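# Move cart with paper through door into yellow bay

## Task

Push the utility cart through the self-closing door into the other room and leave it parked in the yellow bay, with all four wheels fully inside the taped outline and none on the tape. The case of copy paper must be resting in the cart's top tray, not overhanging any edge. The door must have shut again before the scene is ended. One or both robots may do the work. At the end, neither robot may be holding anything and both must have backed away. No robot may fall or be left leaning. Anything that stays in place only because a robot holds it does not count.

## Robot and tools

Robots: two identical Hello Robot Stretch 4 units, r1 and r2. Each has an omni-wheel base, a mast with a vertical lift, a telescoping arm reaching forward, a three-joint wrist (yaw, pitch, roll) and a two-finger gripper. Each carries four cameras: r1_head_camera, r1_head_left_camera, r1_head_right_camera, r1_wrist_camera, and the matching r2_ names. The robot stands about 1.6 m tall, and its base rim lies within 0.23 m of the base origin.

Frames: each robot reports in its own base frame, with the origin on the floor beneath the base centre, x ahead, y to the left, z up. hand_pose is the point between the open fingertips, given in that frame; with all wrist joints at 0 its axes line up with the base axes. Its printed value may be slightly wrong. base_odometry is measured from where that robot's base started in the scene and relies only on wheel rotation, so slipping shows up as travel. Heading is in radians, -3.142 to 3.142, positive to the left. The two robots share no frame, so their relative positions come only from the images, lidar_m and wrist_depth_mm.

execute_actions: the argument actions is a list holding a single action, or nothing (an empty list only reports state and images). The action is an object keyed by "r1" and/or "r2", so each robot gets its own entry. A robot's entry may contain:
- base: exactly one relative move, measured from the base's current pose in its own frame. translate_m (metres, -2 to 2, forward positive), strafe_m (metres, -2 to 2, left positive), or rotate_rad (radians, -3.2 to 3.2, counter-clockwise seen from above positive). These are offsets, not poses.
- joints: absolute targets by name. lift_m 0 to 1.2 m; arm_m 0 to 0.55 m of extension; wrist_yaw_rad -1.134 to 4.276 (0 points ahead, positive turns left, 3.14 folds back, past 3.4 the arm may block it); wrist_pitch_rad -1.117 to 4.259 (0 level, 1.57 pointing down); wrist_roll_rad -1.117 to 4.259 (positive turns clockwise when viewed from behind); gripper_m -0.038 to 0.141 m fingertip gap (negative values squeeze the fingers together).
- pace: "slow", "default", "fast" or "max"; base top speeds are 0.1, 0.3, 0.4, 0.6 m/s and 1, 2, 3, 4 rad/s respectively, reduced when the lift is high.
- contact_limits: {"arm_m": value from 0 (gentlest) to 0.75 (firmest)}, default 0.5.
- end_of_arm: "enable_torque", sent by itself, to wake up wrist or gripper motors that shut off.
All motions in one action begin at once. No action runs past 15 s. A joint target outside its range is clipped and reported; any other bad value or unknown key rejects the entire call. A robot or part left out of an action may still be driving toward an earlier target. cameras lists which images to return (omit or ["all"] for all, [] for none). Unfolding at the start: lift_m 0.4 together with wrist_yaw_rad 0.

wait: seconds from 0 to 10; sends nothing new and returns state and images. zoom_image: camera name plus region [x0, y0, x1, y1] in pixels of that camera's latest image, at most 504 by 504. read_manual: only returns licence text. finished_scene: scene is the number of the current scene; it ends that scene for good, so call it only after the cart is parked, the paper is in the tray, the door is closed and both robots have let go and moved off.

Reading results: base_status and joint_status tell how each commanded motion ended: done, off_target (resting short and maybe still pushing), contact_stop_at_<key> (blocked; that part goes slack), limit_stop_at_<name> (e.g. tilt over 6 degrees, or own_body self-collision), time_out, torque_fault (wrist or gripper motor limp until enable_torque). on_its_own covers things not commanded in this call; its "held at" is a target, not a position. lidar_m: 12 distances in metres for 30-degree sectors, first straight ahead then counter-clockwise (4th left, 7th rear, 10th right); "-" means nothing seen or closer than 0.25 m; it misses glass, thin legs and much behind. wrist_depth_mm: a 7 by 7 grid from the top left, depths 100 to 2000 mm. turned_by_wheels vs turned_by_imu differing by over about 0.1 rad suggests a bump or slip. base_tilt is in degrees (forward and right positive) with a fixed offset of up to about 1.5. motor_effort is percent of maximum, peak in brackets; a steady gripper_m effort change shows a firm grip, though a gripper reading or done never proves a hold. Closing below an object's width grips and pulls it slightly toward the wrist.

Cautions: never let the two robots press together; once bases touch, even millimetres more is a hard press, and no state line reports the contact. Equal commands can differ by about 3 cm per metre between robots, which matters if both carry one load. Avoid turning or driving with over 1 kg held and arm_m above 0.2, especially at fast paces, and avoid strong steady pushes with the gripper high. Do not let the paper drop or things fall, avoid slams and hard hits, and expect loose objects to be nudged occasionally. The simulation keeps running while you deliberate.

Each tool is called by a JSON object that holds its "api" and its "payload", one argument or row to a line.

## Session

{"api": "execute_actions", "payload": {
  "actions": []
}}

Scene clock: 0.00 s.
r1.base_odometry: x=+0.000 y=+0.000 heading=+0.000 (m, m, rad; r1's odometry frame)
r1.turned_by_wheels: +0.000 (rad since the last result)
r1.turned_by_imu: +0.000 (rad since the last result)
r1.base_tilt: forward=+0.2 right=-0.9 (deg)
r1.lidar_m: 1.04 1.05 0.75 0.67 0.68 0.84 1.70 1.76 2.14 4.06 2.02 1.19
r1.base_status: not commanded
r1.joint_positions: lift_m=+0.222 arm_m=+0.002 wrist_yaw_rad=+3.184 wrist_pitch_rad=+0.000 wrist_roll_rad=+0.008 gripper_m=+0.057
r1.joint_status: not commanded
r1.motor_effort: lift_m=+20 arm_m=-1 wrist_yaw_rad=+0 wrist_pitch_rad=-7 wrist_roll_rad=+0 gripper_m=+0 wheel_0=+0 wheel_1=+0 wheel_2=+0 (%)
r1.hand_pose: x=-0.1188 y=+0.0751 z=+0.4001 quat_wxyz=(-0.021, +0.000, +0.004, +1.000) (m; r1's base frame)
r1.wrist_depth_mm: - - 133 1921 1661 991 768 / - 110 134 1921 1661 991 750 / - 117 143 1921 1661 1008 759 / 137 136 1921 1983 1661 1008 741 / 228 1863 1863 1983 1464 1008 750 / 225 1255 197 1281 196 960 732 / 224 854 946 - 931 866 732
r2.base_odometry: x=+0.000 y=+0.000 heading=+0.000 (m, m, rad; r2's odometry frame)
r2.turned_by_wheels: +0.000 (rad since the last result)
r2.turned_by_imu: +0.000 (rad since the last result)
r2.base_tilt: forward=+0.4 right=-0.6 (deg)
r2.lidar_m: 1.50 1.49 1.74 2.62 2.63 3.02 1.32 1.59 2.49 2.08 2.08 1.75
r2.base_status: not commanded
r2.joint_positions: lift_m=+0.282 arm_m=-0.001 wrist_yaw_rad=+3.141 wrist_pitch_rad=+0.013 wrist_roll_rad=+0.018 gripper_m=+0.057
r2.joint_status: not commanded
r2.motor_effort: lift_m=+19 arm_m=+0 wrist_yaw_rad=+1 wrist_pitch_rad=-5 wrist_roll_rad=-1 gripper_m=-4 wheel_0=+0 wheel_1=-1 wheel_2=+0 (%)
r2.hand_pose: x=-0.1184 y=+0.0875 z=+0.4566 quat_wxyz=(+0.000, -0.007, +0.009, +1.000) (m; r2's base frame)
r2.wrist_depth_mm: - 138 - - - - - / - 120 189 - - - - / - 133 191 - - - - / 136 138 1499 - - - - / - - 1921 - - - - / 1499 1576 197 1618 202 1863 1921 / 1078 1025 1118 112 1098 1229 1308
pictures: r1_head_camera, r1_head_left_camera, r1_head_right_camera, r1_wrist_camera, r2_head_camera, r2_head_left_camera, r2_head_right_camera, r2_wrist_camera
Images, in order (width x height): r1_head_camera 420x560, r1_head_left_camera 420x672, r1_head_right_camera 420x672, r1_wrist_camera 616x392, r2_head_camera 420x560, r2_head_left_camera 420x672, r2_head_right_camera 420x672, r2_wrist_camera 616x392.

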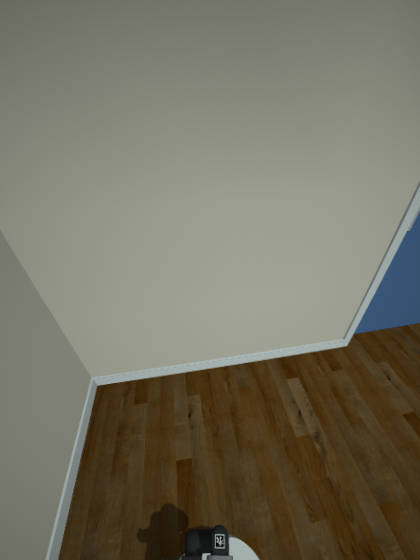

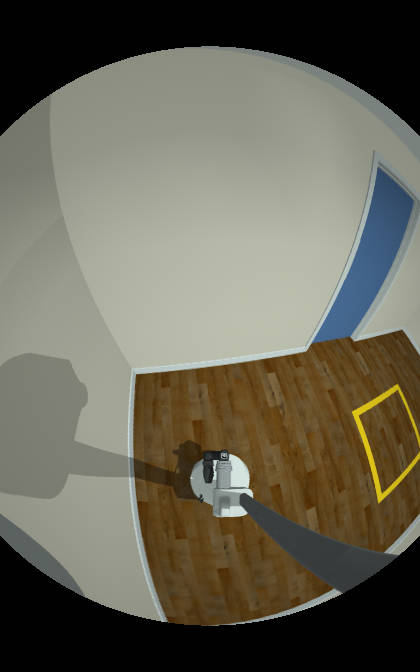

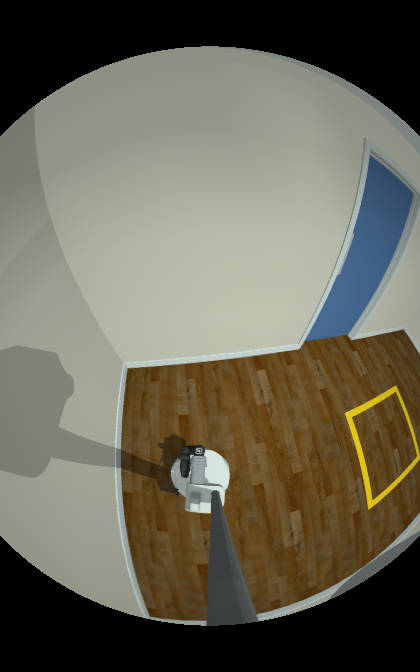

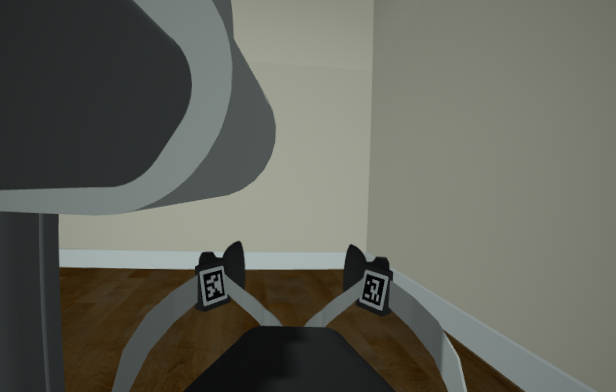

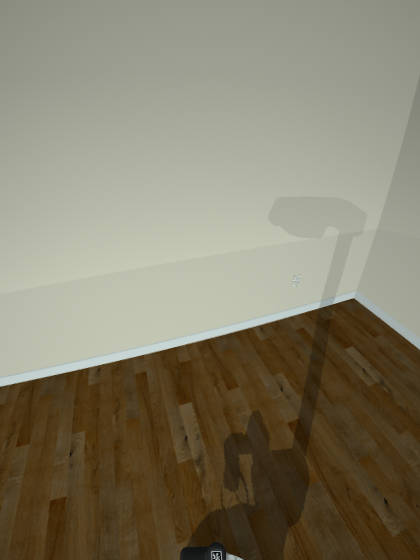

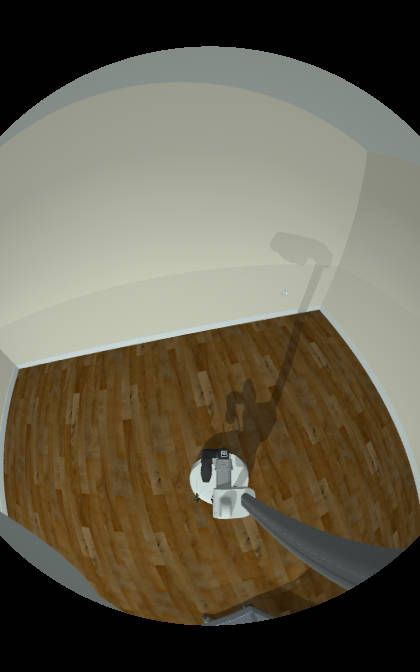

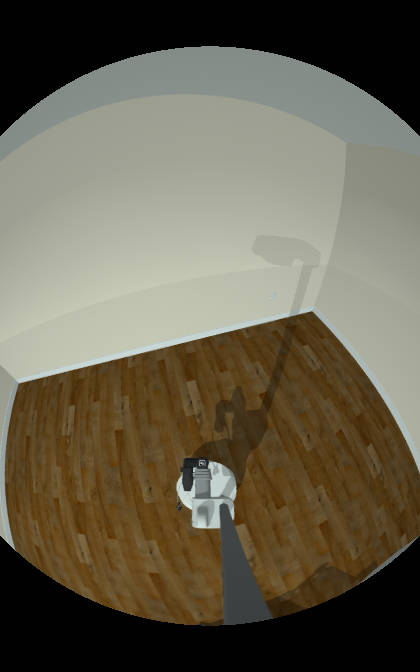

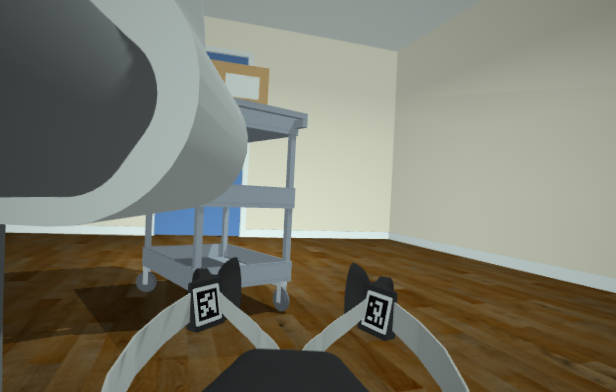

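{"api": "execute_actions", "payload": {
  "actions": [
    {"r1":{"base":{"rotate_rad":-1.0}},"r2":{"base":{"rotate_rad":3.14}}}
  ]
}}

Scene clock: 5.80 s.
r1.base_odometry: x=+0.000 y=+0.000 heading=-1.000 (m, m, rad; r1's odometry frame)
r1.turned_by_wheels: -1.000 (rad since the last result)
r1.turned_by_imu: -1.002 (rad since the last result)
r1.base_tilt: forward=+0.2 right=-1.0 (deg)
r1.lidar_m: 1.89 1.15 1.04 1.06 0.75 0.67 0.69 0.88 1.74 1.77 2.21 4.06
r1.base_status: done
r1.joint_positions: lift_m=+0.222 arm_m=+0.002 wrist_yaw_rad=+3.184 wrist_pitch_rad=+0.000 wrist_roll_rad=+0.008 gripper_m=+0.057
r1.joint_status: not commanded
r1.motor_effort: lift_m=+20(19) arm_m=-1(1) wrist_yaw_rad=+0(0) wrist_pitch_rad=-6(5) wrist_roll_rad=+0(0) gripper_m=-5(5) wheel_0=+3(10) wheel_1=+1(7) wheel_2=+1(9) (%)
r1.hand_pose: x=-0.1188 y=+0.0751 z=+0.4001 quat_wxyz=(-0.021, +0.000, +0.004, +1.000) (m; r1's base frame)
r1.wrist_depth_mm: - - 133 831 759 676 634 / - 110 134 831 750 683 640 / - 117 142 831 750 691 640 / 137 136 904 842 759 699 640 / 225 1060 917 842 750 691 640 / 226 1060 197 831 196 691 647 / 224 842 946 - 750 683 647
r2.base_odometry: x=+0.000 y=+0.000 heading=+3.140 (m, m, rad; r2's odometry frame)
r2.turned_by_wheels: +3.140 (rad since the last result)
r2.turned_by_imu: +3.157 (rad since the last result)
r2.base_tilt: forward=+0.5 right=-0.8 (deg)
r2.lidar_m: 1.29 1.62 2.44 2.05 2.07 1.74 1.50 1.48 1.79 2.66 2.63 3.02
r2.base_status: done
r2.joint_positions: lift_m=+0.282 arm_m=-0.001 wrist_yaw_rad=+3.141 wrist_pitch_rad=+0.013 wrist_roll_rad=+0.018 gripper_m=+0.057
r2.joint_status: not commanded
r2.motor_effort: lift_m=+19(20) arm_m=+0(0) wrist_yaw_rad=-1(2) wrist_pitch_rad=-7(6) wrist_roll_rad=+1(1) gripper_m=-3(4) wheel_0=-1(7) wheel_1=+0(5) wheel_2=-1(10) (%)
r2.hand_pose: x=-0.1184 y=+0.0875 z=+0.4566 quat_wxyz=(+0.000, -0.007, +0.009, +1.000) (m; r2's base frame)
r2.wrist_depth_mm: - 138 1576 1708 1863 - - / - 120 189 1661 1808 - - / - 133 191 1661 1808 - - / 136 138 1537 1708 1863 - - / 1397 1464 1576 1708 1863 - - / 1366 1430 197 1618 202 1863 1921 / 1098 1025 1118 112 1118 1229 1308
pictures: r1_head_camera, r1_head_left_camera, r1_head_right_camera, r1_wrist_camera, r2_head_camera, r2_head_left_camera, r2_head_right_camera, r2_wrist_camera
Images, in order (width x height): r1_head_camera 420x560, r1_head_left_camera 420x672, r1_head_right_camera 420x672, r1_wrist_camera 616x392, r2_head_camera 420x560, r2_head_left_camera 420x672, r2_head_right_camera 420x672, r2_wrist_camera 616x392.

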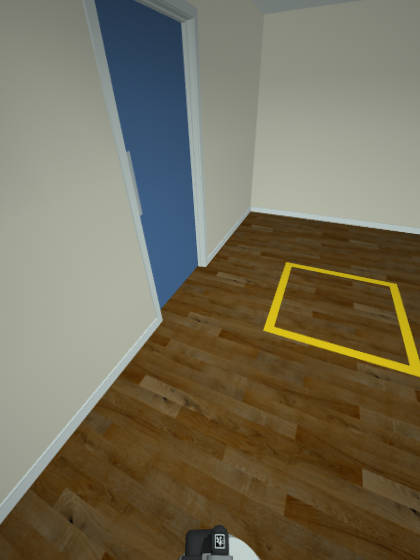

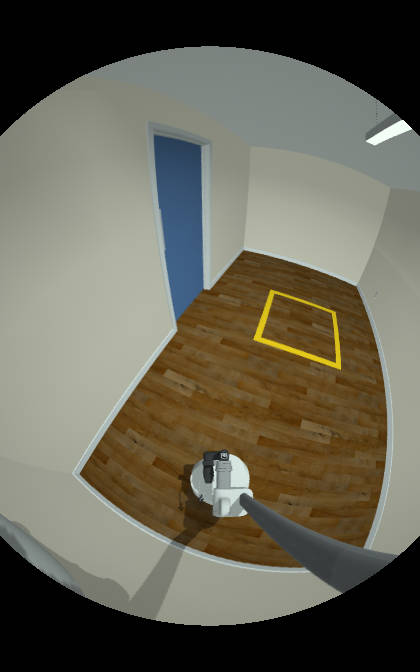

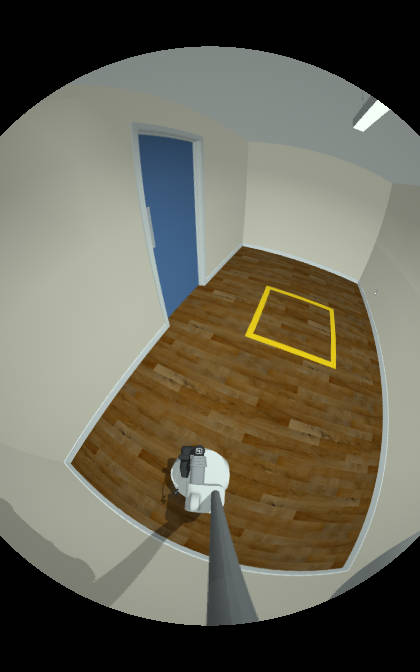

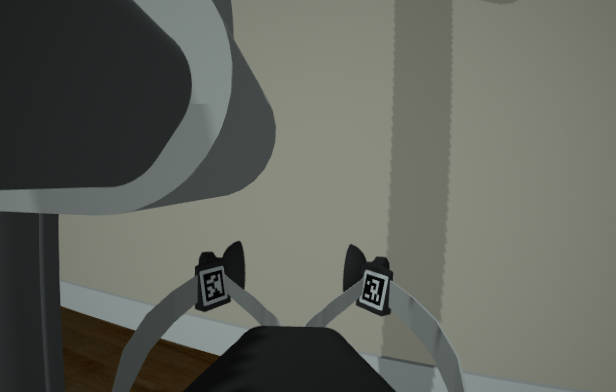

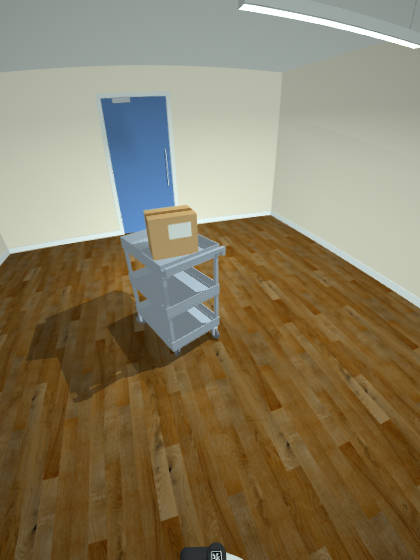

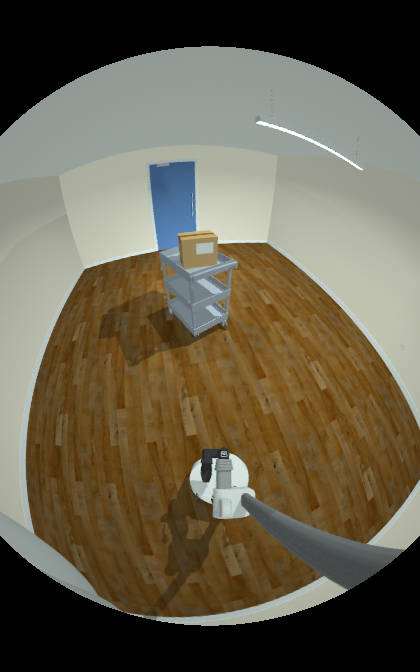

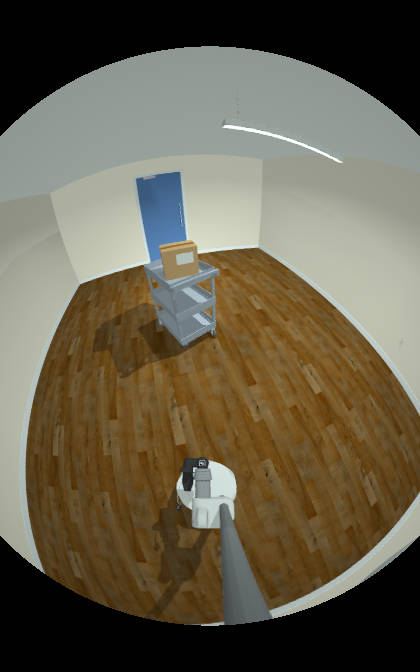

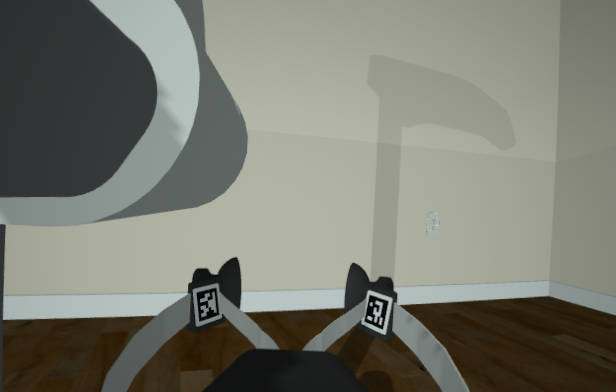

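{"api": "zoom_image", "payload": {
  "camera": "r2_head_camera",
  "region": [90, 180, 250, 360]
}}

{"api": "zoom_image", "payload": {
  "camera": "r1_head_camera",
  "region": [60, 0, 300, 340]
}}

Region (90, 180, 250, 360) of r2_head_camera's 420x560 image, scaled by 2.800, with more detail than that image has.

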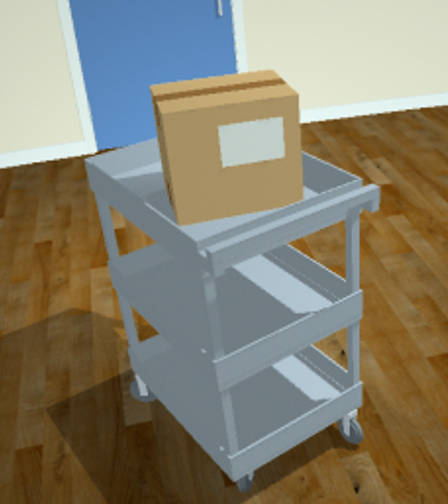

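Region (60, 0, 300, 340) of r1_head_camera's 420x560 image, scaled by 1.482, with more detail than that image has; it fills the left 356 columns of this view, and the rest is white.

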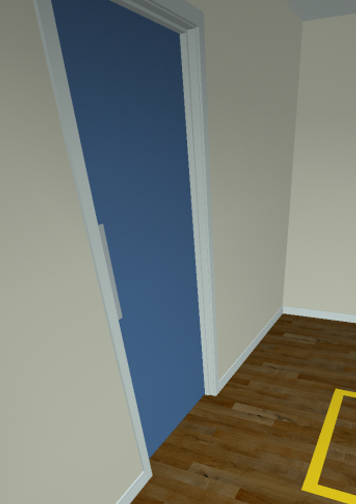

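{"api": "execute_actions", "payload": {
  "actions": [
    {"r1":{"base":{"rotate_rad":1.2}},"r2":{"base":{"translate_m":0.55}}}
  ],
  "cameras": ["r1_head_camera","r1_head_left_camera","r2_head_camera","r2_head_left_camera"]
}}

{"api": "execute_actions", "payload": {
  "actions": [
    {"r1":{"base":{"strafe_m":-1.3}}}
  ],
  "cameras": ["r1_head_camera","r1_head_left_camera","r2_head_camera"]
}}

Scene clock: 27.77 s.
r1.base_odometry: x=+0.000 y=+0.000 heading=+0.200 (m, m, rad; r1's odometry frame)
r1.turned_by_wheels: +1.200 (rad since the last result)
r1.turned_by_imu: +1.201 (rad since the last result)
r1.base_tilt: forward=+0.1 right=-0.8 (deg)
r1.lidar_m: 1.04 0.95 0.71 0.67 0.70 1.01 1.75 1.83 2.55 3.81 1.48 1.10
r1.base_status: done
r1.joint_positions: lift_m=+0.222 arm_m=+0.002 wrist_yaw_rad=+3.184 wrist_pitch_rad=+0.000 wrist_roll_rad=+0.008 gripper_m=+0.057
r1.joint_status: not commanded
r1.motor_effort: lift_m=+20(20) arm_m=+0(1) wrist_yaw_rad=+0(0) wrist_pitch_rad=-6(7) wrist_roll_rad=+0(0) gripper_m=-5(4) wheel_0=-1(6) wheel_1=+0(4) wheel_2=+1(6) (%)
r1.hand_pose: x=-0.1188 y=+0.0751 z=+0.4001 quat_wxyz=(-0.021, +0.000, +0.004, +1.000) (m; r1's base frame)
r1.wrist_depth_mm: - - 134 1921 1863 1397 976 / - 110 134 1921 1863 1430 946 / - 117 142 1921 1863 1430 904 / 137 136 1921 1921 1863 1397 931 / 227 1921 1921 1983 1863 1366 904 / 226 1229 197 1255 196 1229 904 / 224 842 960 - 917 946 854
r2.base_odometry: x=-0.550 y=+0.001 heading=+3.140 (m, m, rad; r2's odometry frame)
r2.turned_by_wheels: +0.000 (rad since the last result)
r2.turned_by_imu: +0.001 (rad since the last result)
r2.base_tilt: forward=+0.5 right=-0.9 (deg)
r2.lidar_m: 0.75 0.75 2.62 2.17 2.20 2.38 2.04 2.05 2.37 2.48 2.47 2.84
r2.base_status: done
r2.joint_positions: lift_m=+0.282 arm_m=-0.001 wrist_yaw_rad=+3.141 wrist_pitch_rad=+0.013 wrist_roll_rad=+0.018 gripper_m=+0.057
r2.joint_status: not commanded
r2.motor_effort: lift_m=+19(19) arm_m=+0(0) wrist_yaw_rad=+0(1) wrist_pitch_rad=-6(6) wrist_roll_rad=-1(1) gripper_m=-3(3) wheel_0=+1(4) wheel_1=+1(4) wheel_2=-1(12) (%)
r2.hand_pose: x=-0.1184 y=+0.0875 z=+0.4566 quat_wxyz=(+0.000, -0.007, +0.009, +1.000) (m; r2's base frame)
r2.wrist_depth_mm: - 138 - - - - - / - 120 189 - - - - / - 133 191 - - - - / 136 138 - - - - - / 1808 - - - - - - / 1499 1537 197 1756 201 1863 1921 / 1078 1008 1118 112 1098 1182 1308
pictures: r1_head_camera, r1_head_left_camera, r2_head_camera, r2_head_left_camera
Images, in order (width x height): r1_head_camera 420x560, r1_head_left_camera 420x672, r2_head_camera 420x560, r2_head_left_camera 420x672.

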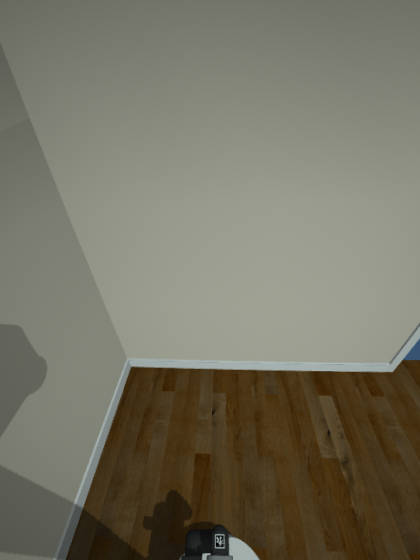

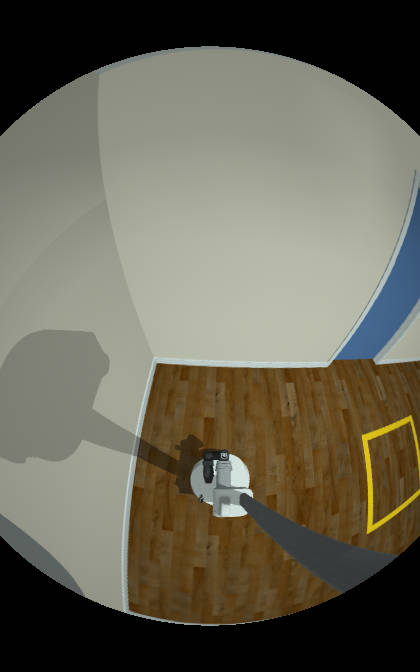

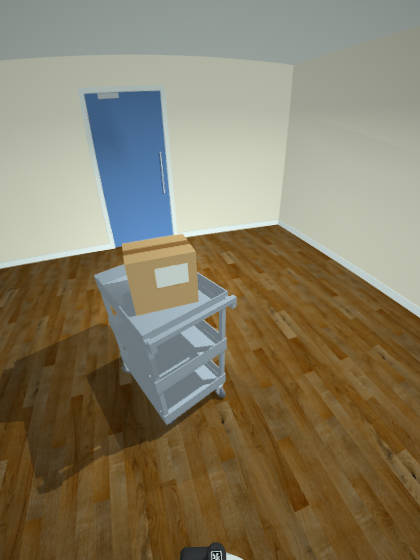

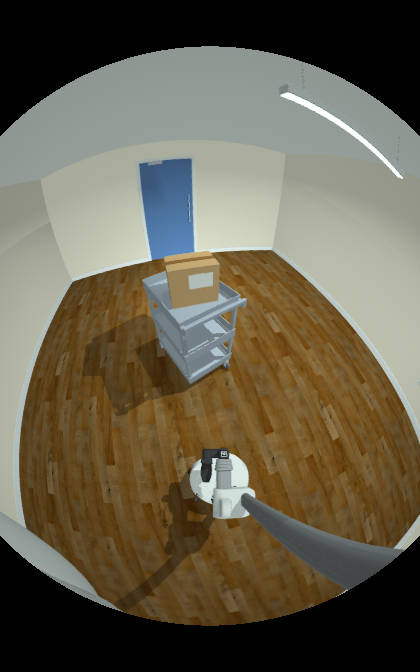

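Scene clock: 33.43 s.
r1.base_odometry: x=+0.259 y=-1.274 heading=+0.201 (m, m, rad; r1's odometry frame)
r1.turned_by_wheels: +0.000 (rad since the last result)
r1.turned_by_imu: -0.003 (rad since the last result)
r1.base_tilt: forward=+0.0 right=-0.9 (deg)
r1.lidar_m: 1.02 1.08 1.50 1.97 2.08 1.84 1.76 1.87 2.55 2.77 1.43 1.15
r1.base_status: done
r1.joint_positions: lift_m=+0.222 arm_m=+0.002 wrist_yaw_rad=+3.184 wrist_pitch_rad=+0.000 wrist_roll_rad=+0.008 gripper_m=+0.057
r1.joint_status: not commanded
r1.motor_effort: lift_m=+20(20) arm_m=-1(1) wrist_yaw_rad=+0(1) wrist_pitch_rad=-7(8) wrist_roll_rad=+1(0) gripper_m=-6(4) wheel_0=+0(12) wheel_1=+0(9) wheel_2=+2(2) (%)
r1.hand_pose: x=-0.1188 y=+0.0751 z=+0.4001 quat_wxyz=(-0.021, +0.000, +0.004, +1.000) (m; r1's base frame)
r1.wrist_depth_mm: - - 133 1921 1863 1921 1863 / - 110 134 1921 1983 1921 1863 / - 117 143 1921 1921 1983 1921 / 137 136 1983 1921 1921 1921 1863 / 227 1921 1921 1921 1983 1863 1921 / 226 1229 197 1255 196 1397 1366 / 224 854 960 - 904 917 976
r2.base_odometry: x=-0.550 y=+0.001 heading=+3.140 (m, m, rad; r2's odometry frame)
r2.turned_by_wheels: +0.000 (rad since the last result)
r2.turned_by_imu: +0.002 (rad since the last result)
r2.base_tilt: forward=+0.5 right=-0.6 (deg)
r2.lidar_m: 0.77 0.76 2.61 2.20 2.20 2.39 2.05 2.03 2.37 2.49 2.48 2.87
r2.base_status: not commanded
r2.joint_positions: lift_m=+0.282 arm_m=-0.001 wrist_yaw_rad=+3.141 wrist_pitch_rad=+0.013 wrist_roll_rad=+0.018 gripper_m=+0.057
r2.joint_status: not commanded
r2.motor_effort: lift_m=+19(20) arm_m=+0(0) wrist_yaw_rad=-1(1) wrist_pitch_rad=-6(5) wrist_roll_rad=-1(1) gripper_m=-4(5) wheel_0=+1(1) wheel_1=+1(1) wheel_2=-1(1) (%)
r2.hand_pose: x=-0.1184 y=+0.0875 z=+0.4566 quat_wxyz=(+0.000, -0.007, +0.009, +1.000) (m; r2's base frame)
r2.wrist_depth_mm: - 138 - - - - - / - 120 189 - - - - / - 133 191 - - - - / 136 139 - - - - - / 1808 - - - - - - / 1537 1576 197 1708 202 1808 1921 / 1078 1008 1118 112 1118 1182 1308
pictures: r1_head_camera, r1_head_left_camera, r2_head_camera
Images, in order (width x height): r1_head_camera 420x560, r1_head_left_camera 420x672, r2_head_camera 420x560.

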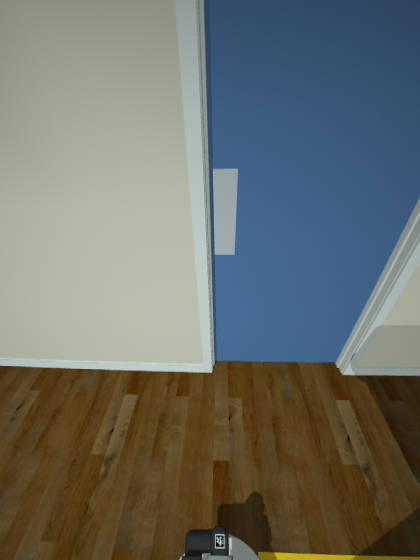

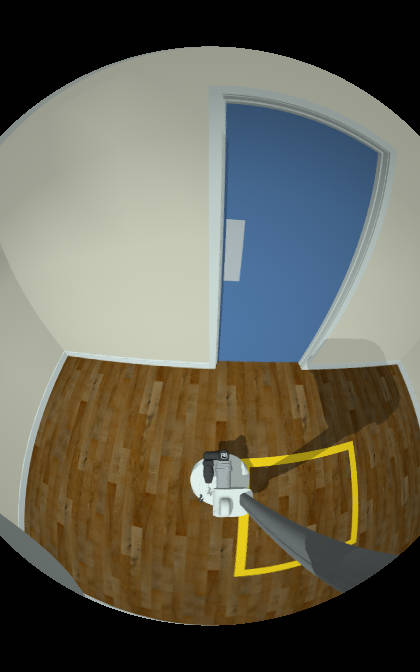

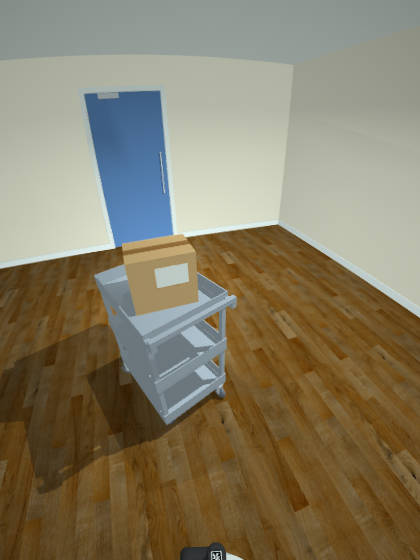

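{"api": "zoom_image", "payload": {
  "camera": "r2_head_camera",
  "region": [80, 220, 260, 430]
}}

Region (80, 220, 260, 430) of r2_head_camera's 420x560 image, scaled by 2.400, with more detail than that image has; it fills the left 432 columns of this view, and the rest is white.

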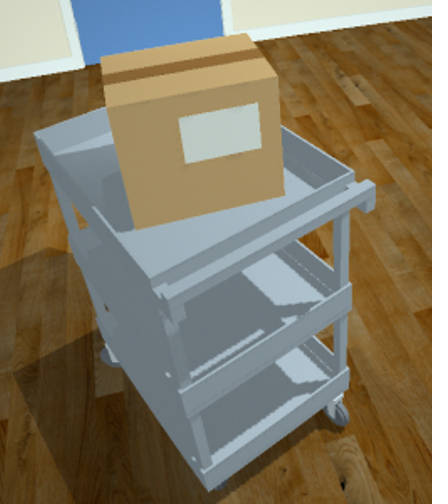

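{"api": "execute_actions", "payload": {
  "actions": [
    {"r1":{"base":{"strafe_m":-0.4}},"r2":{"base":{"strafe_m":-0.35}}}
  ],
  "cameras": []
}}

{"api": "execute_actions", "payload": {
  "actions": [
    {"r1":{"base":{"translate_m":0.55}},"r2":{"base":{"rotate_rad":0.7},"joints":{"lift_m":0.68,"wrist_yaw_rad":0,"gripper_m":0.1,"wrist_roll_rad":1.57}}}
  ],
  "cameras": ["r1_head_camera","r1_head_left_camera","r2_head_camera","r2_head_left_camera","r2_wrist_camera"]
}}

Scene clock: 71.50 s.
r1.base_odometry: x=+0.339 y=-1.666 heading=+0.201 (m, m, rad; r1's odometry frame)
r1.turned_by_wheels: +0.000 (rad since the last result)
r1.turned_by_imu: -0.001 (rad since the last result)
r1.base_tilt: forward=+0.2 right=-0.9 (deg)
r1.lidar_m: 1.09 1.10 1.50 2.38 2.49 1.87 1.78 1.88 2.45 2.37 1.44 1.10
r1.base_status: done
r1.joint_positions: lift_m=+0.222 arm_m=+0.002 wrist_yaw_rad=+3.184 wrist_pitch_rad=+0.000 wrist_roll_rad=+0.008 gripper_m=+0.057
r1.joint_status: not commanded
r1.motor_effort: lift_m=+20(20) arm_m=-1(1) wrist_yaw_rad=-1(0) wrist_pitch_rad=-8(7) wrist_roll_rad=+0(1) gripper_m=-3(4) wheel_0=+2(10) wheel_1=+2(9) wheel_2=+1(5) (%)
r1.hand_pose: x=-0.1188 y=+0.0751 z=+0.4001 quat_wxyz=(-0.021, +0.000, +0.004, +1.000) (m; r1's base frame)
r1.wrist_depth_mm: - - 133 1921 1921 1921 1808 / - 110 134 1863 1921 1983 1921 / - 118 142 1983 1921 1921 1921 / 137 136 1983 1983 1983 1921 1921 / 227 1921 1921 1983 1983 1921 1863 / 225 1229 197 1281 196 1397 1366 / 223 842 931 - 917 931 976
r2.base_odometry: x=-0.549 y=+0.351 heading=+3.140 (m, m, rad; r2's odometry frame)
r2.turned_by_wheels: +0.000 (rad since the last result)
r2.turned_by_imu: +0.002 (rad since the last result)
r2.base_tilt: forward=+0.6 right=-0.9 (deg)
r2.lidar_m: 0.99 0.89 3.01 2.54 2.55 2.26 1.93 1.96 2.27 2.13 2.14 2.45
r2.base_status: done
r2.joint_positions: lift_m=+0.282 arm_m=-0.001 wrist_yaw_rad=+3.141 wrist_pitch_rad=+0.013 wrist_roll_rad=+0.018 gripper_m=+0.057
r2.joint_status: not commanded
r2.motor_effort: lift_m=+19(19) arm_m=+0(0) wrist_yaw_rad=-1(1) wrist_pitch_rad=-5(6) wrist_roll_rad=+0(0) gripper_m=-4(4) wheel_0=+0(8) wheel_1=+1(10) wheel_2=-1(5) (%)
r2.hand_pose: x=-0.1184 y=+0.0875 z=+0.4566 quat_wxyz=(+0.000, -0.007, +0.009, +1.000) (m; r2's base frame)
r2.wrist_depth_mm: - 138 - - - - - / - 120 189 - - - - / - 133 191 - - - - / 137 138 - - - - - / 1756 1863 - - - - - / 1499 1576 197 1661 202 1808 1921 / 1078 1025 1118 112 1098 1182 1281
pictures: none
No camera images: the call's "cameras" was empty. Leave "cameras" out to get every camera's image.

Scene clock: 74.80 s.
r1.base_odometry: x=+0.878 y=-1.556 heading=+0.201 (m, m, rad; r1's odometry frame)
r1.turned_by_wheels: +0.000 (rad since the last result)
r1.turned_by_imu: +0.001 (rad since the last result)
r1.base_tilt: forward=+0.2 right=-0.7 (deg)
r1.lidar_m: 0.54 0.58 0.69 2.02 2.49 2.42 2.33 2.45 2.46 1.69 0.66 0.57
r1.base_status: done
r1.joint_positions: lift_m=+0.222 arm_m=+0.002 wrist_yaw_rad=+3.184 wrist_pitch_rad=+0.000 wrist_roll_rad=+0.008 gripper_m=+0.057
r1.joint_status: not commanded
r1.motor_effort: lift_m=+20(20) arm_m=-1(0) wrist_yaw_rad=-1(0) wrist_pitch_rad=-7(6) wrist_roll_rad=+1(0) gripper_m=-3(0) wheel_0=+2(6) wheel_1=+1(5) wheel_2=+1(10) (%)
r1.hand_pose: x=-0.1188 y=+0.0751 z=+0.4001 quat_wxyz=(-0.021, +0.000, +0.004, +1.000) (m; r1's base frame)
r1.wrist_depth_mm: - - 133 - - - - / - 110 134 - - - - / - 117 142 - - - - / 136 136 - - - - - / 228 - - - - - - / 225 1229 197 1229 196 1397 1336 / 224 854 946 - 917 917 976
r2.base_odometry: x=-0.549 y=+0.351 heading=-2.443 (m, m, rad; r2's odometry frame)
r2.turned_by_wheels: +0.700 (rad since the last result)
r2.turned_by_imu: +0.704 (rad since the last result)
r2.base_tilt: forward=+0.5 right=-0.7 (deg)
r2.lidar_m: 0.89 2.77 2.53 2.60 2.06 1.93 1.97 2.34 2.16 2.20 2.84 0.94
r2.base_status: done
r2.joint_positions: lift_m=+0.680 arm_m=-0.001 wrist_yaw_rad=+0.000 wrist_pitch_rad=+0.013 wrist_roll_rad=+1.570 gripper_m=+0.100
r2.joint_status: all done
r2.motor_effort: lift_m=+22(20) arm_m=+0(0) wrist_yaw_rad=-2(7) wrist_pitch_rad=-5(5) wrist_roll_rad=+1(6) gripper_m=-1(3) wheel_0=+0(6) wheel_1=-1(8) wheel_2=+0(7) (%)
r2.hand_pose: x=+0.4586 y=-0.0873 z=+0.8542 quat_wxyz=(+0.707, +0.707, +0.005, -0.005) (m; r2's base frame)
r2.wrist_depth_mm: - - - 732 - 1618 1182 / - - 891 741 - 917 1008 / - - 891 741 1308 750 991 / - - 946 750 1308 750 976 / - - - - 1229 1138 946 / - - - - 199 1618 1138 / - - - 112 - 1464 1160
pictures: r1_head_camera, r1_head_left_camera, r2_head_camera, r2_head_left_camera, r2_wrist_camera
Images, in order (width x height): r1_head_camera 420x560, r1_head_left_camera 420x672, r2_head_camera 420x560, r2_head_left_camera 420x672, r2_wrist_camera 616x392.

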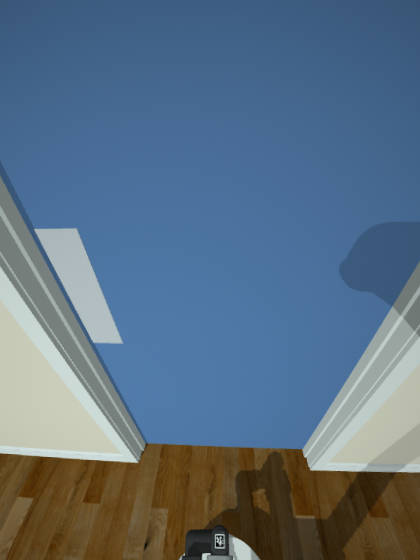

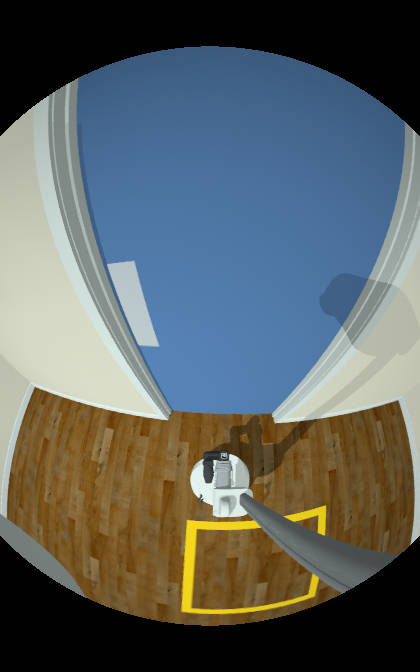

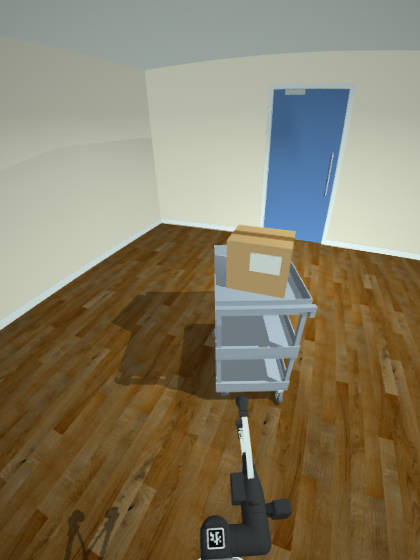

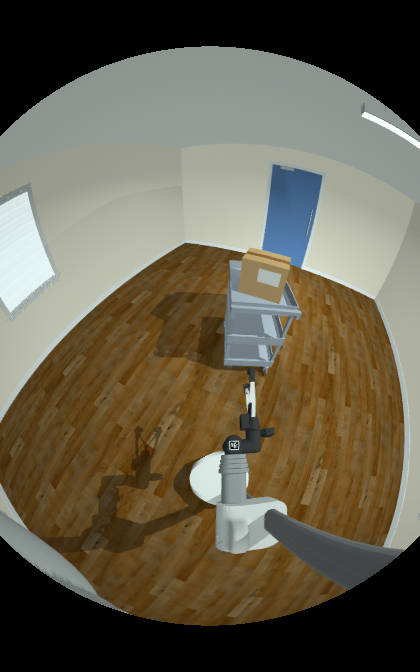

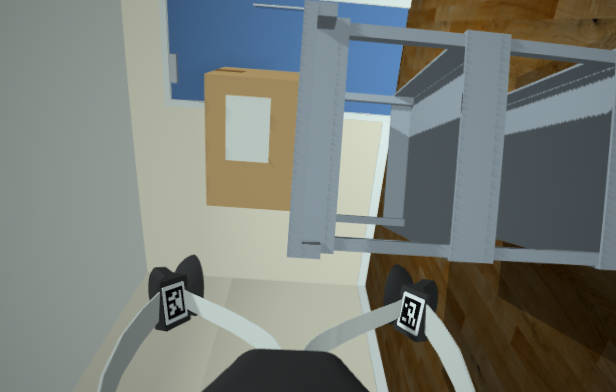

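{"api": "execute_actions", "payload": {
  "actions": [
    {"r1":{"base":{"translate_m":0.28}},"r2":{"base":{"strafe_m":-0.19}}}
  ],
  "cameras": []
}}

{"api": "execute_actions", "payload": {
  "actions": [
    {"r1":{"base":{"translate_m":0.4},"pace":"slow"},"r2":{"base":{"translate_m":0.3}}}
  ],
  "cameras": ["r1_head_camera","r1_head_left_camera","r2_head_camera","r2_wrist_camera"]
}}

Scene clock: 90.90 s.
r1.base_odometry: x=+1.152 y=-1.500 heading=+0.202 (m, m, rad; r1's odometry frame)
r1.turned_by_wheels: +0.000 (rad since the last result)
r1.turned_by_imu: +0.000 (rad since the last result)
r1.base_tilt: forward=+0.0 right=-0.9 (deg)
r1.lidar_m: 0.26 0.28 0.41 0.87 2.48 2.72 2.62 2.73 2.44 0.73 0.38 0.29
r1.base_status: done
r1.joint_positions: lift_m=+0.222 arm_m=+0.002 wrist_yaw_rad=+3.184 wrist_pitch_rad=+0.000 wrist_roll_rad=+0.008 gripper_m=+0.057
r1.joint_status: not commanded
r1.motor_effort: lift_m=+19(20) arm_m=-1(1) wrist_yaw_rad=+0(0) wrist_pitch_rad=-8(6) wrist_roll_rad=+0(0) gripper_m=-4(4) wheel_0=+2(8) wheel_1=+1(4) wheel_2=+0(10) (%)
r1.hand_pose: x=-0.1188 y=+0.0751 z=+0.4001 quat_wxyz=(-0.021, +0.000, +0.004, +1.000) (m; r1's base frame)
r1.wrist_depth_mm: - - 133 - - - - / - 110 134 - - - - / - 117 142 - - - - / 137 136 - - - - - / 226 - - - - - - / 226 1229 196 1205 197 1397 1308 / 224 842 960 - 917 917 976
r2.base_odometry: x=-0.672 y=+0.496 heading=-2.443 (m, m, rad; r2's odometry frame)
r2.turned_by_wheels: +0.000 (rad since the last result)
r2.turned_by_imu: +0.001 (rad since the last result)
r2.base_tilt: forward=+0.4 right=-0.7 (deg)
r2.lidar_m: 0.88 2.96 2.70 2.80 2.19 1.99 2.07 2.13 1.97 2.04 2.60 0.93
r2.base_status: done
r2.joint_positions: lift_m=+0.680 arm_m=-0.001 wrist_yaw_rad=+0.000 wrist_pitch_rad=+0.013 wrist_roll_rad=+1.570 gripper_m=+0.100
r2.joint_status: not commanded
r2.motor_effort: lift_m=+22(22) arm_m=+0(0) wrist_yaw_rad=-2(2) wrist_pitch_rad=-6(6) wrist_roll_rad=+1(1) gripper_m=-4(2) wheel_0=-1(7) wheel_1=+0(5) wheel_2=+0(1) (%)
r2.hand_pose: x=+0.4585 y=-0.0874 z=+0.8542 quat_wxyz=(+0.707, +0.707, +0.005, -0.005) (m; r2's base frame)
r2.wrist_depth_mm: - - - - - 1808 1255 / - - - - - 1756 1229 / - - - 732 1308 904 1060 / - - 866 732 1336 750 976 / - - 904 741 1336 750 976 / - - 946 741 199 759 960 / - - - 112 - 768 917
pictures: none
No camera images: the call's "cameras" was empty. Leave "cameras" out to get every camera's image.

Scene clock: 96.17 s.
r1.base_odometry: x=+1.543 y=-1.420 heading=+0.201 (m, m, rad; r1's odometry frame)
r1.turned_by_wheels: +0.000 (rad since the last result)
r1.turned_by_imu: +0.003 (rad since the last result)
r1.base_tilt: forward=+0.1 right=-0.8 (deg)
r1.lidar_m: 0.25 0.36 2.43 0.41 0.43 3.11 3.03 3.12 0.48 0.25 0.25 -
r1.base_status: done
r1.joint_positions: lift_m=+0.222 arm_m=+0.002 wrist_yaw_rad=+3.184 wrist_pitch_rad=+0.000 wrist_roll_rad=+0.008 gripper_m=+0.057
r1.joint_status: not commanded
r1.motor_effort: lift_m=+20(20) arm_m=-1(1) wrist_yaw_rad=+0(0) wrist_pitch_rad=-7(7) wrist_roll_rad=+1(0) gripper_m=-2(5) wheel_0=+15(23) wheel_1=-2(18) wheel_2=-17(25) (%)
r1.hand_pose: x=-0.1188 y=+0.0751 z=+0.4001 quat_wxyz=(-0.021, +0.000, +0.004, +1.000) (m; r1's base frame)
r1.wrist_depth_mm: - - 133 - - - - / - 110 134 - - - - / - 117 142 - - - - / 137 136 - - - - - / 227 - - - - - - / 227 1229 197 1229 196 1366 1366 / 224 854 946 - 917 904 976
r2.base_odometry: x=-0.901 y=+0.304 heading=-2.443 (m, m, rad; r2's odometry frame)
r2.turned_by_wheels: +0.000 (rad since the last result)
r2.turned_by_imu: +0.001 (rad since the last result)
r2.base_tilt: forward=+0.5 right=-0.8 (deg)
r2.lidar_m: 0.60 2.81 2.56 2.61 2.47 2.30 2.34 2.25 2.09 2.13 2.76 0.61
r2.base_status: done
r2.joint_positions: lift_m=+0.680 arm_m=-0.001 wrist_yaw_rad=+0.000 wrist_pitch_rad=+0.013 wrist_roll_rad=+1.570 gripper_m=+0.100
r2.joint_status: not commanded
r2.motor_effort: lift_m=+22(22) arm_m=+0(0) wrist_yaw_rad=-1(1) wrist_pitch_rad=-6(6) wrist_roll_rad=+0(0) gripper_m=-3(3) wheel_0=+1(5) wheel_1=+1(7) wheel_2=+1(11) (%)
r2.hand_pose: x=+0.4585 y=-0.0874 z=+0.8542 quat_wxyz=(+0.707, +0.707, +0.005, -0.005) (m; r2's base frame)
r2.wrist_depth_mm: - - - - - 1808 1281 / - - - 436 445 1464 462 / - - 564 436 1025 788 559 / - - 564 439 - 778 452 / - - 585 442 1042 750 452 / - - 621 442 200 741 455 / - - - 112 - 640 455
pictures: r1_head_camera, r1_head_left_camera, r2_head_camera, r2_wrist_camera
Images, in order (width x height): r1_head_camera 420x560, r1_head_left_camera 420x672, r2_head_camera 420x560, r2_wrist_camera 616x392.

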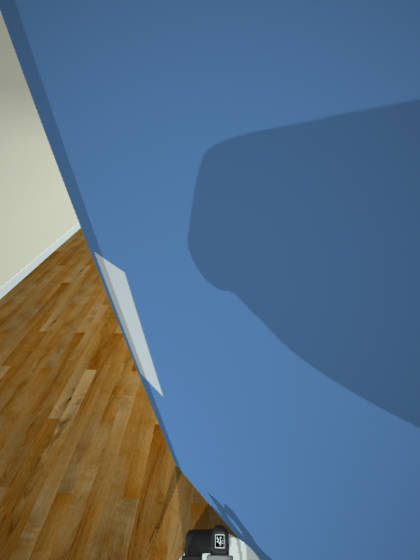

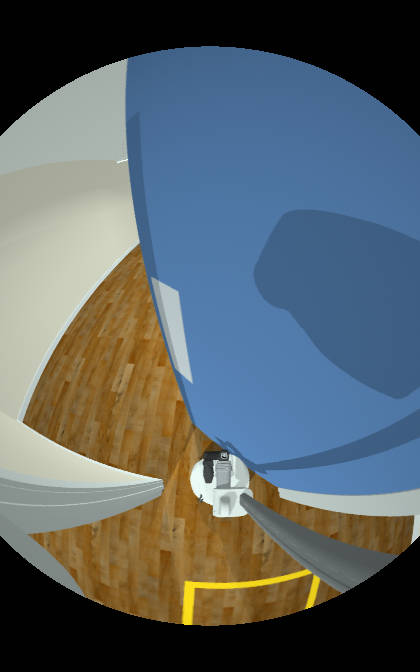

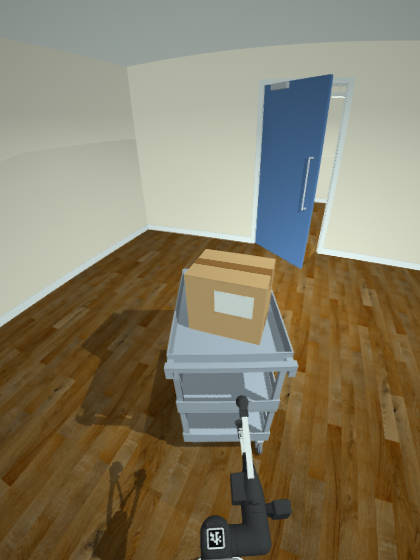

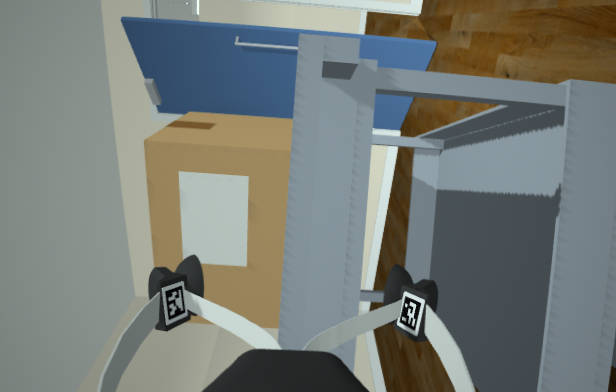

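{"api": "execute_actions", "payload": {
  "actions": [
    {"r1":{"base":{"translate_m":0.4},"pace":"slow"},"r2":{"base":{"translate_m":0.12},"joints":{"lift_m":0.64}}}
  ],
  "cameras": ["r1_head_left_camera","r2_head_camera","r2_wrist_camera"]
}}

Scene clock: 106.90 s.
r1.base_odometry: x=+1.935 y=-1.339 heading=+0.201 (m, m, rad; r1's odometry frame)
r1.turned_by_wheels: +0.000 (rad since the last result)
r1.turned_by_imu: -0.002 (rad since the last result)
r1.base_tilt: forward=+0.2 right=-0.9 (deg)
r1.lidar_m: 0.36 3.25 2.42 1.65 0.63 0.64 3.48 0.59 0.25 0.25 - 0.25
r1.base_status: done
r1.joint_positions: lift_m=+0.222 arm_m=+0.002 wrist_yaw_rad=+3.184 wrist_pitch_rad=+0.000 wrist_roll_rad=+0.008 gripper_m=+0.057
r1.joint_status: not commanded
r1.motor_effort: lift_m=+19(19) arm_m=-1(1) wrist_yaw_rad=+0(0) wrist_pitch_rad=-6(7) wrist_roll_rad=+1(0) gripper_m=-3(6) wheel_0=+10(22) wheel_1=-4(3) wheel_2=-10(22) (%)
r1.hand_pose: x=-0.1188 y=+0.0751 z=+0.4001 quat_wxyz=(-0.021, +0.000, +0.004, +1.000) (m; r1's base frame)
r1.wrist_depth_mm: - - 133 - - - 539 / - 110 134 - - - 544 / - 118 142 - - - 544 / 137 136 - - - - 554 / 226 - - - - - 554 / 226 1229 197 1255 196 1138 564 / 224 854 931 - 917 634 554
r2.base_odometry: x=-0.993 y=+0.226 heading=-2.443 (m, m, rad; r2's odometry frame)
r2.turned_by_wheels: +0.000 (rad since the last result)
r2.turned_by_imu: +0.002 (rad since the last result)
r2.base_tilt: forward=+0.6 right=-0.7 (deg)
r2.lidar_m: 0.45 0.55 2.53 2.58 2.60 2.39 2.45 2.34 2.16 2.17 2.81 0.51
r2.base_status: done
r2.joint_positions: lift_m=+0.640 arm_m=-0.001 wrist_yaw_rad=+0.000 wrist_pitch_rad=+0.013 wrist_roll_rad=+1.570 gripper_m=+0.100
r2.joint_status: all done
r2.motor_effort: lift_m=+17(17) arm_m=+0(0) wrist_yaw_rad=+0(2) wrist_pitch_rad=-6(6) wrist_roll_rad=+3(2) gripper_m=-2(3) wheel_0=+0(4) wheel_1=+1(7) wheel_2=+1(11) (%)
r2.hand_pose: x=+0.4585 y=-0.0874 z=+0.8146 quat_wxyz=(+0.707, +0.707, +0.005, -0.005) (m; r2's base frame)
r2.wrist_depth_mm: - - - 315 324 327 1078 / - - - 317 - 1499 462 / - 424 418 319 - 715 500 / - 442 433 320 - 699 496 / - 473 260 322 - 676 488 / - 496 262 324 198 661 480 / - - 521 112 - 597 473
pictures: r1_head_left_camera, r2_head_camera, r2_wrist_camera
Images, in order (width x height): r1_head_left_camera 420x672, r2_head_camera 420x560, r2_wrist_camera 616x392.

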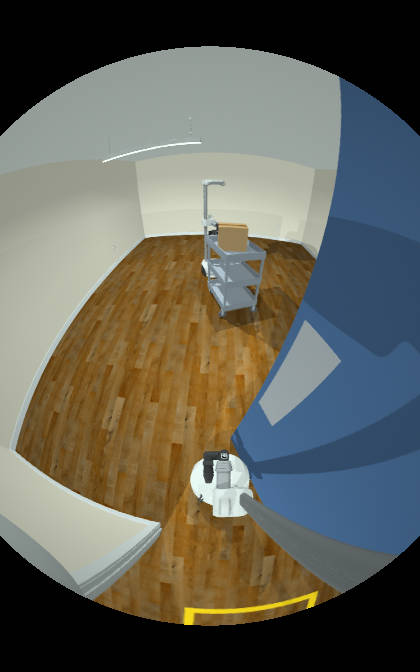

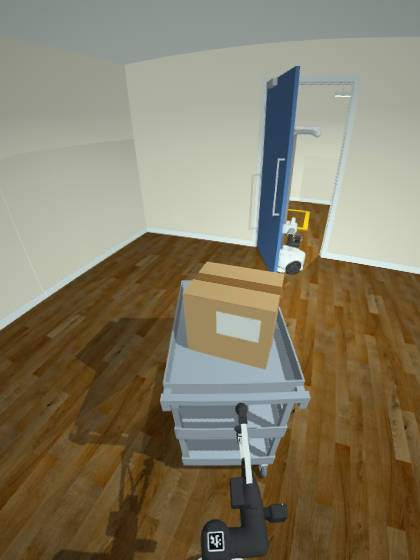

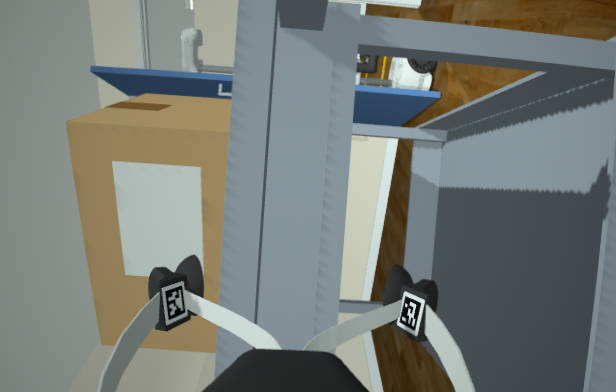

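{"api": "execute_actions", "payload": {
  "actions": [
    {"r1":{"base":{"strafe_m":-0.27},"pace":"slow"},"r2":{"base":{"translate_m":0.045},"joints":{"gripper_m":0.07},"pace":"slow"}}
  ],
  "cameras": ["r1_head_left_camera","r2_head_camera","r2_wrist_camera"]
}}

Scene clock: 122.20 s.
r1.base_odometry: x=+1.989 y=-1.604 heading=+0.201 (m, m, rad; r1's odometry frame)
r1.turned_by_wheels: +0.000 (rad since the last result)
r1.turned_by_imu: -0.001 (rad since the last result)
r1.base_tilt: forward=+0.1 right=-0.8 (deg)
r1.lidar_m: 1.75 3.62 2.70 1.72 0.82 3.53 3.48 0.26 0.25 - 0.25 0.32
r1.base_status: done
r1.joint_positions: lift_m=+0.222 arm_m=+0.002 wrist_yaw_rad=+3.184 wrist_pitch_rad=+0.000 wrist_roll_rad=+0.008 gripper_m=+0.057
r1.joint_status: not commanded
r1.motor_effort: lift_m=+19(20) arm_m=-1(1) wrist_yaw_rad=+0(0) wrist_pitch_rad=-6(7) wrist_roll_rad=+0(0) gripper_m=-4(3) wheel_0=+5(17) wheel_1=-9(14) wheel_2=+3(9) (%)
r1.hand_pose: x=-0.1188 y=+0.0751 z=+0.4001 quat_wxyz=(-0.021, +0.000, +0.004, +1.000) (m; r1's base frame)
r1.wrist_depth_mm: - - 133 - - - - / - 110 134 - - - - / - 118 142 - - - - / 136 136 - - - - - / 226 539 - - - - - / 226 473 197 1255 196 1366 1397 / 225 469 960 - 931 917 976
r2.base_odometry: x=-1.028 y=+0.197 heading=-2.443 (m, m, rad; r2's odometry frame)
r2.turned_by_wheels: +0.000 (rad since the last result)
r2.turned_by_imu: +0.002 (rad since the last result)
r2.base_tilt: forward=+0.4 right=-0.6 (deg)
r2.lidar_m: 0.41 0.47 2.51 2.53 2.64 2.44 2.47 2.36 2.17 2.22 2.83 0.45
r2.base_status: done
r2.joint_positions: lift_m=+0.640 arm_m=-0.001 wrist_yaw_rad=-0.001 wrist_pitch_rad=+0.007 wrist_roll_rad=+1.570 gripper_m=+0.070
r2.joint_status: all done
r2.motor_effort: lift_m=+17(17) arm_m=+0(0) wrist_yaw_rad=+3(5) wrist_pitch_rad=+11(12) wrist_roll_rad=+1(1) gripper_m=-7(6) wheel_0=+2(1) wheel_1=+1(6) wheel_2=-6(9) (%)
r2.hand_pose: x=+0.4584 y=-0.0878 z=+0.8163 quat_wxyz=(+0.708, +0.707, +0.002, -0.003) (m; r2's base frame)
r2.wrist_depth_mm: - - - 273 279 282 282 / - - 466 274 - 1756 477 / - 382 375 276 - 723 512 / - 402 217 277 - 715 504 / - 427 218 278 - 699 500 / - 442 217 279 202 683 488 / - 480 377 112 - 597 480
pictures: r1_head_left_camera, r2_head_camera, r2_wrist_camera
Images, in order (width x height): r1_head_left_camera 420x672, r2_head_camera 420x560, r2_wrist_camera 616x392.

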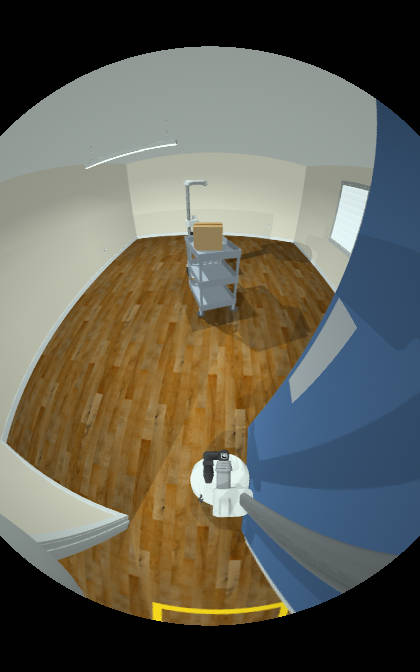

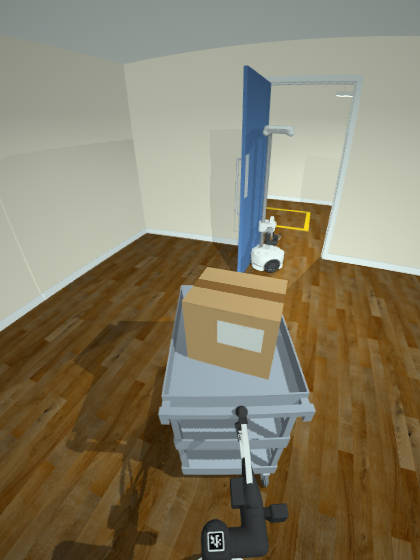

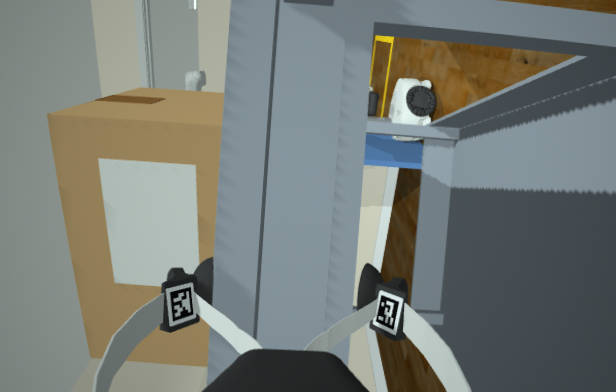

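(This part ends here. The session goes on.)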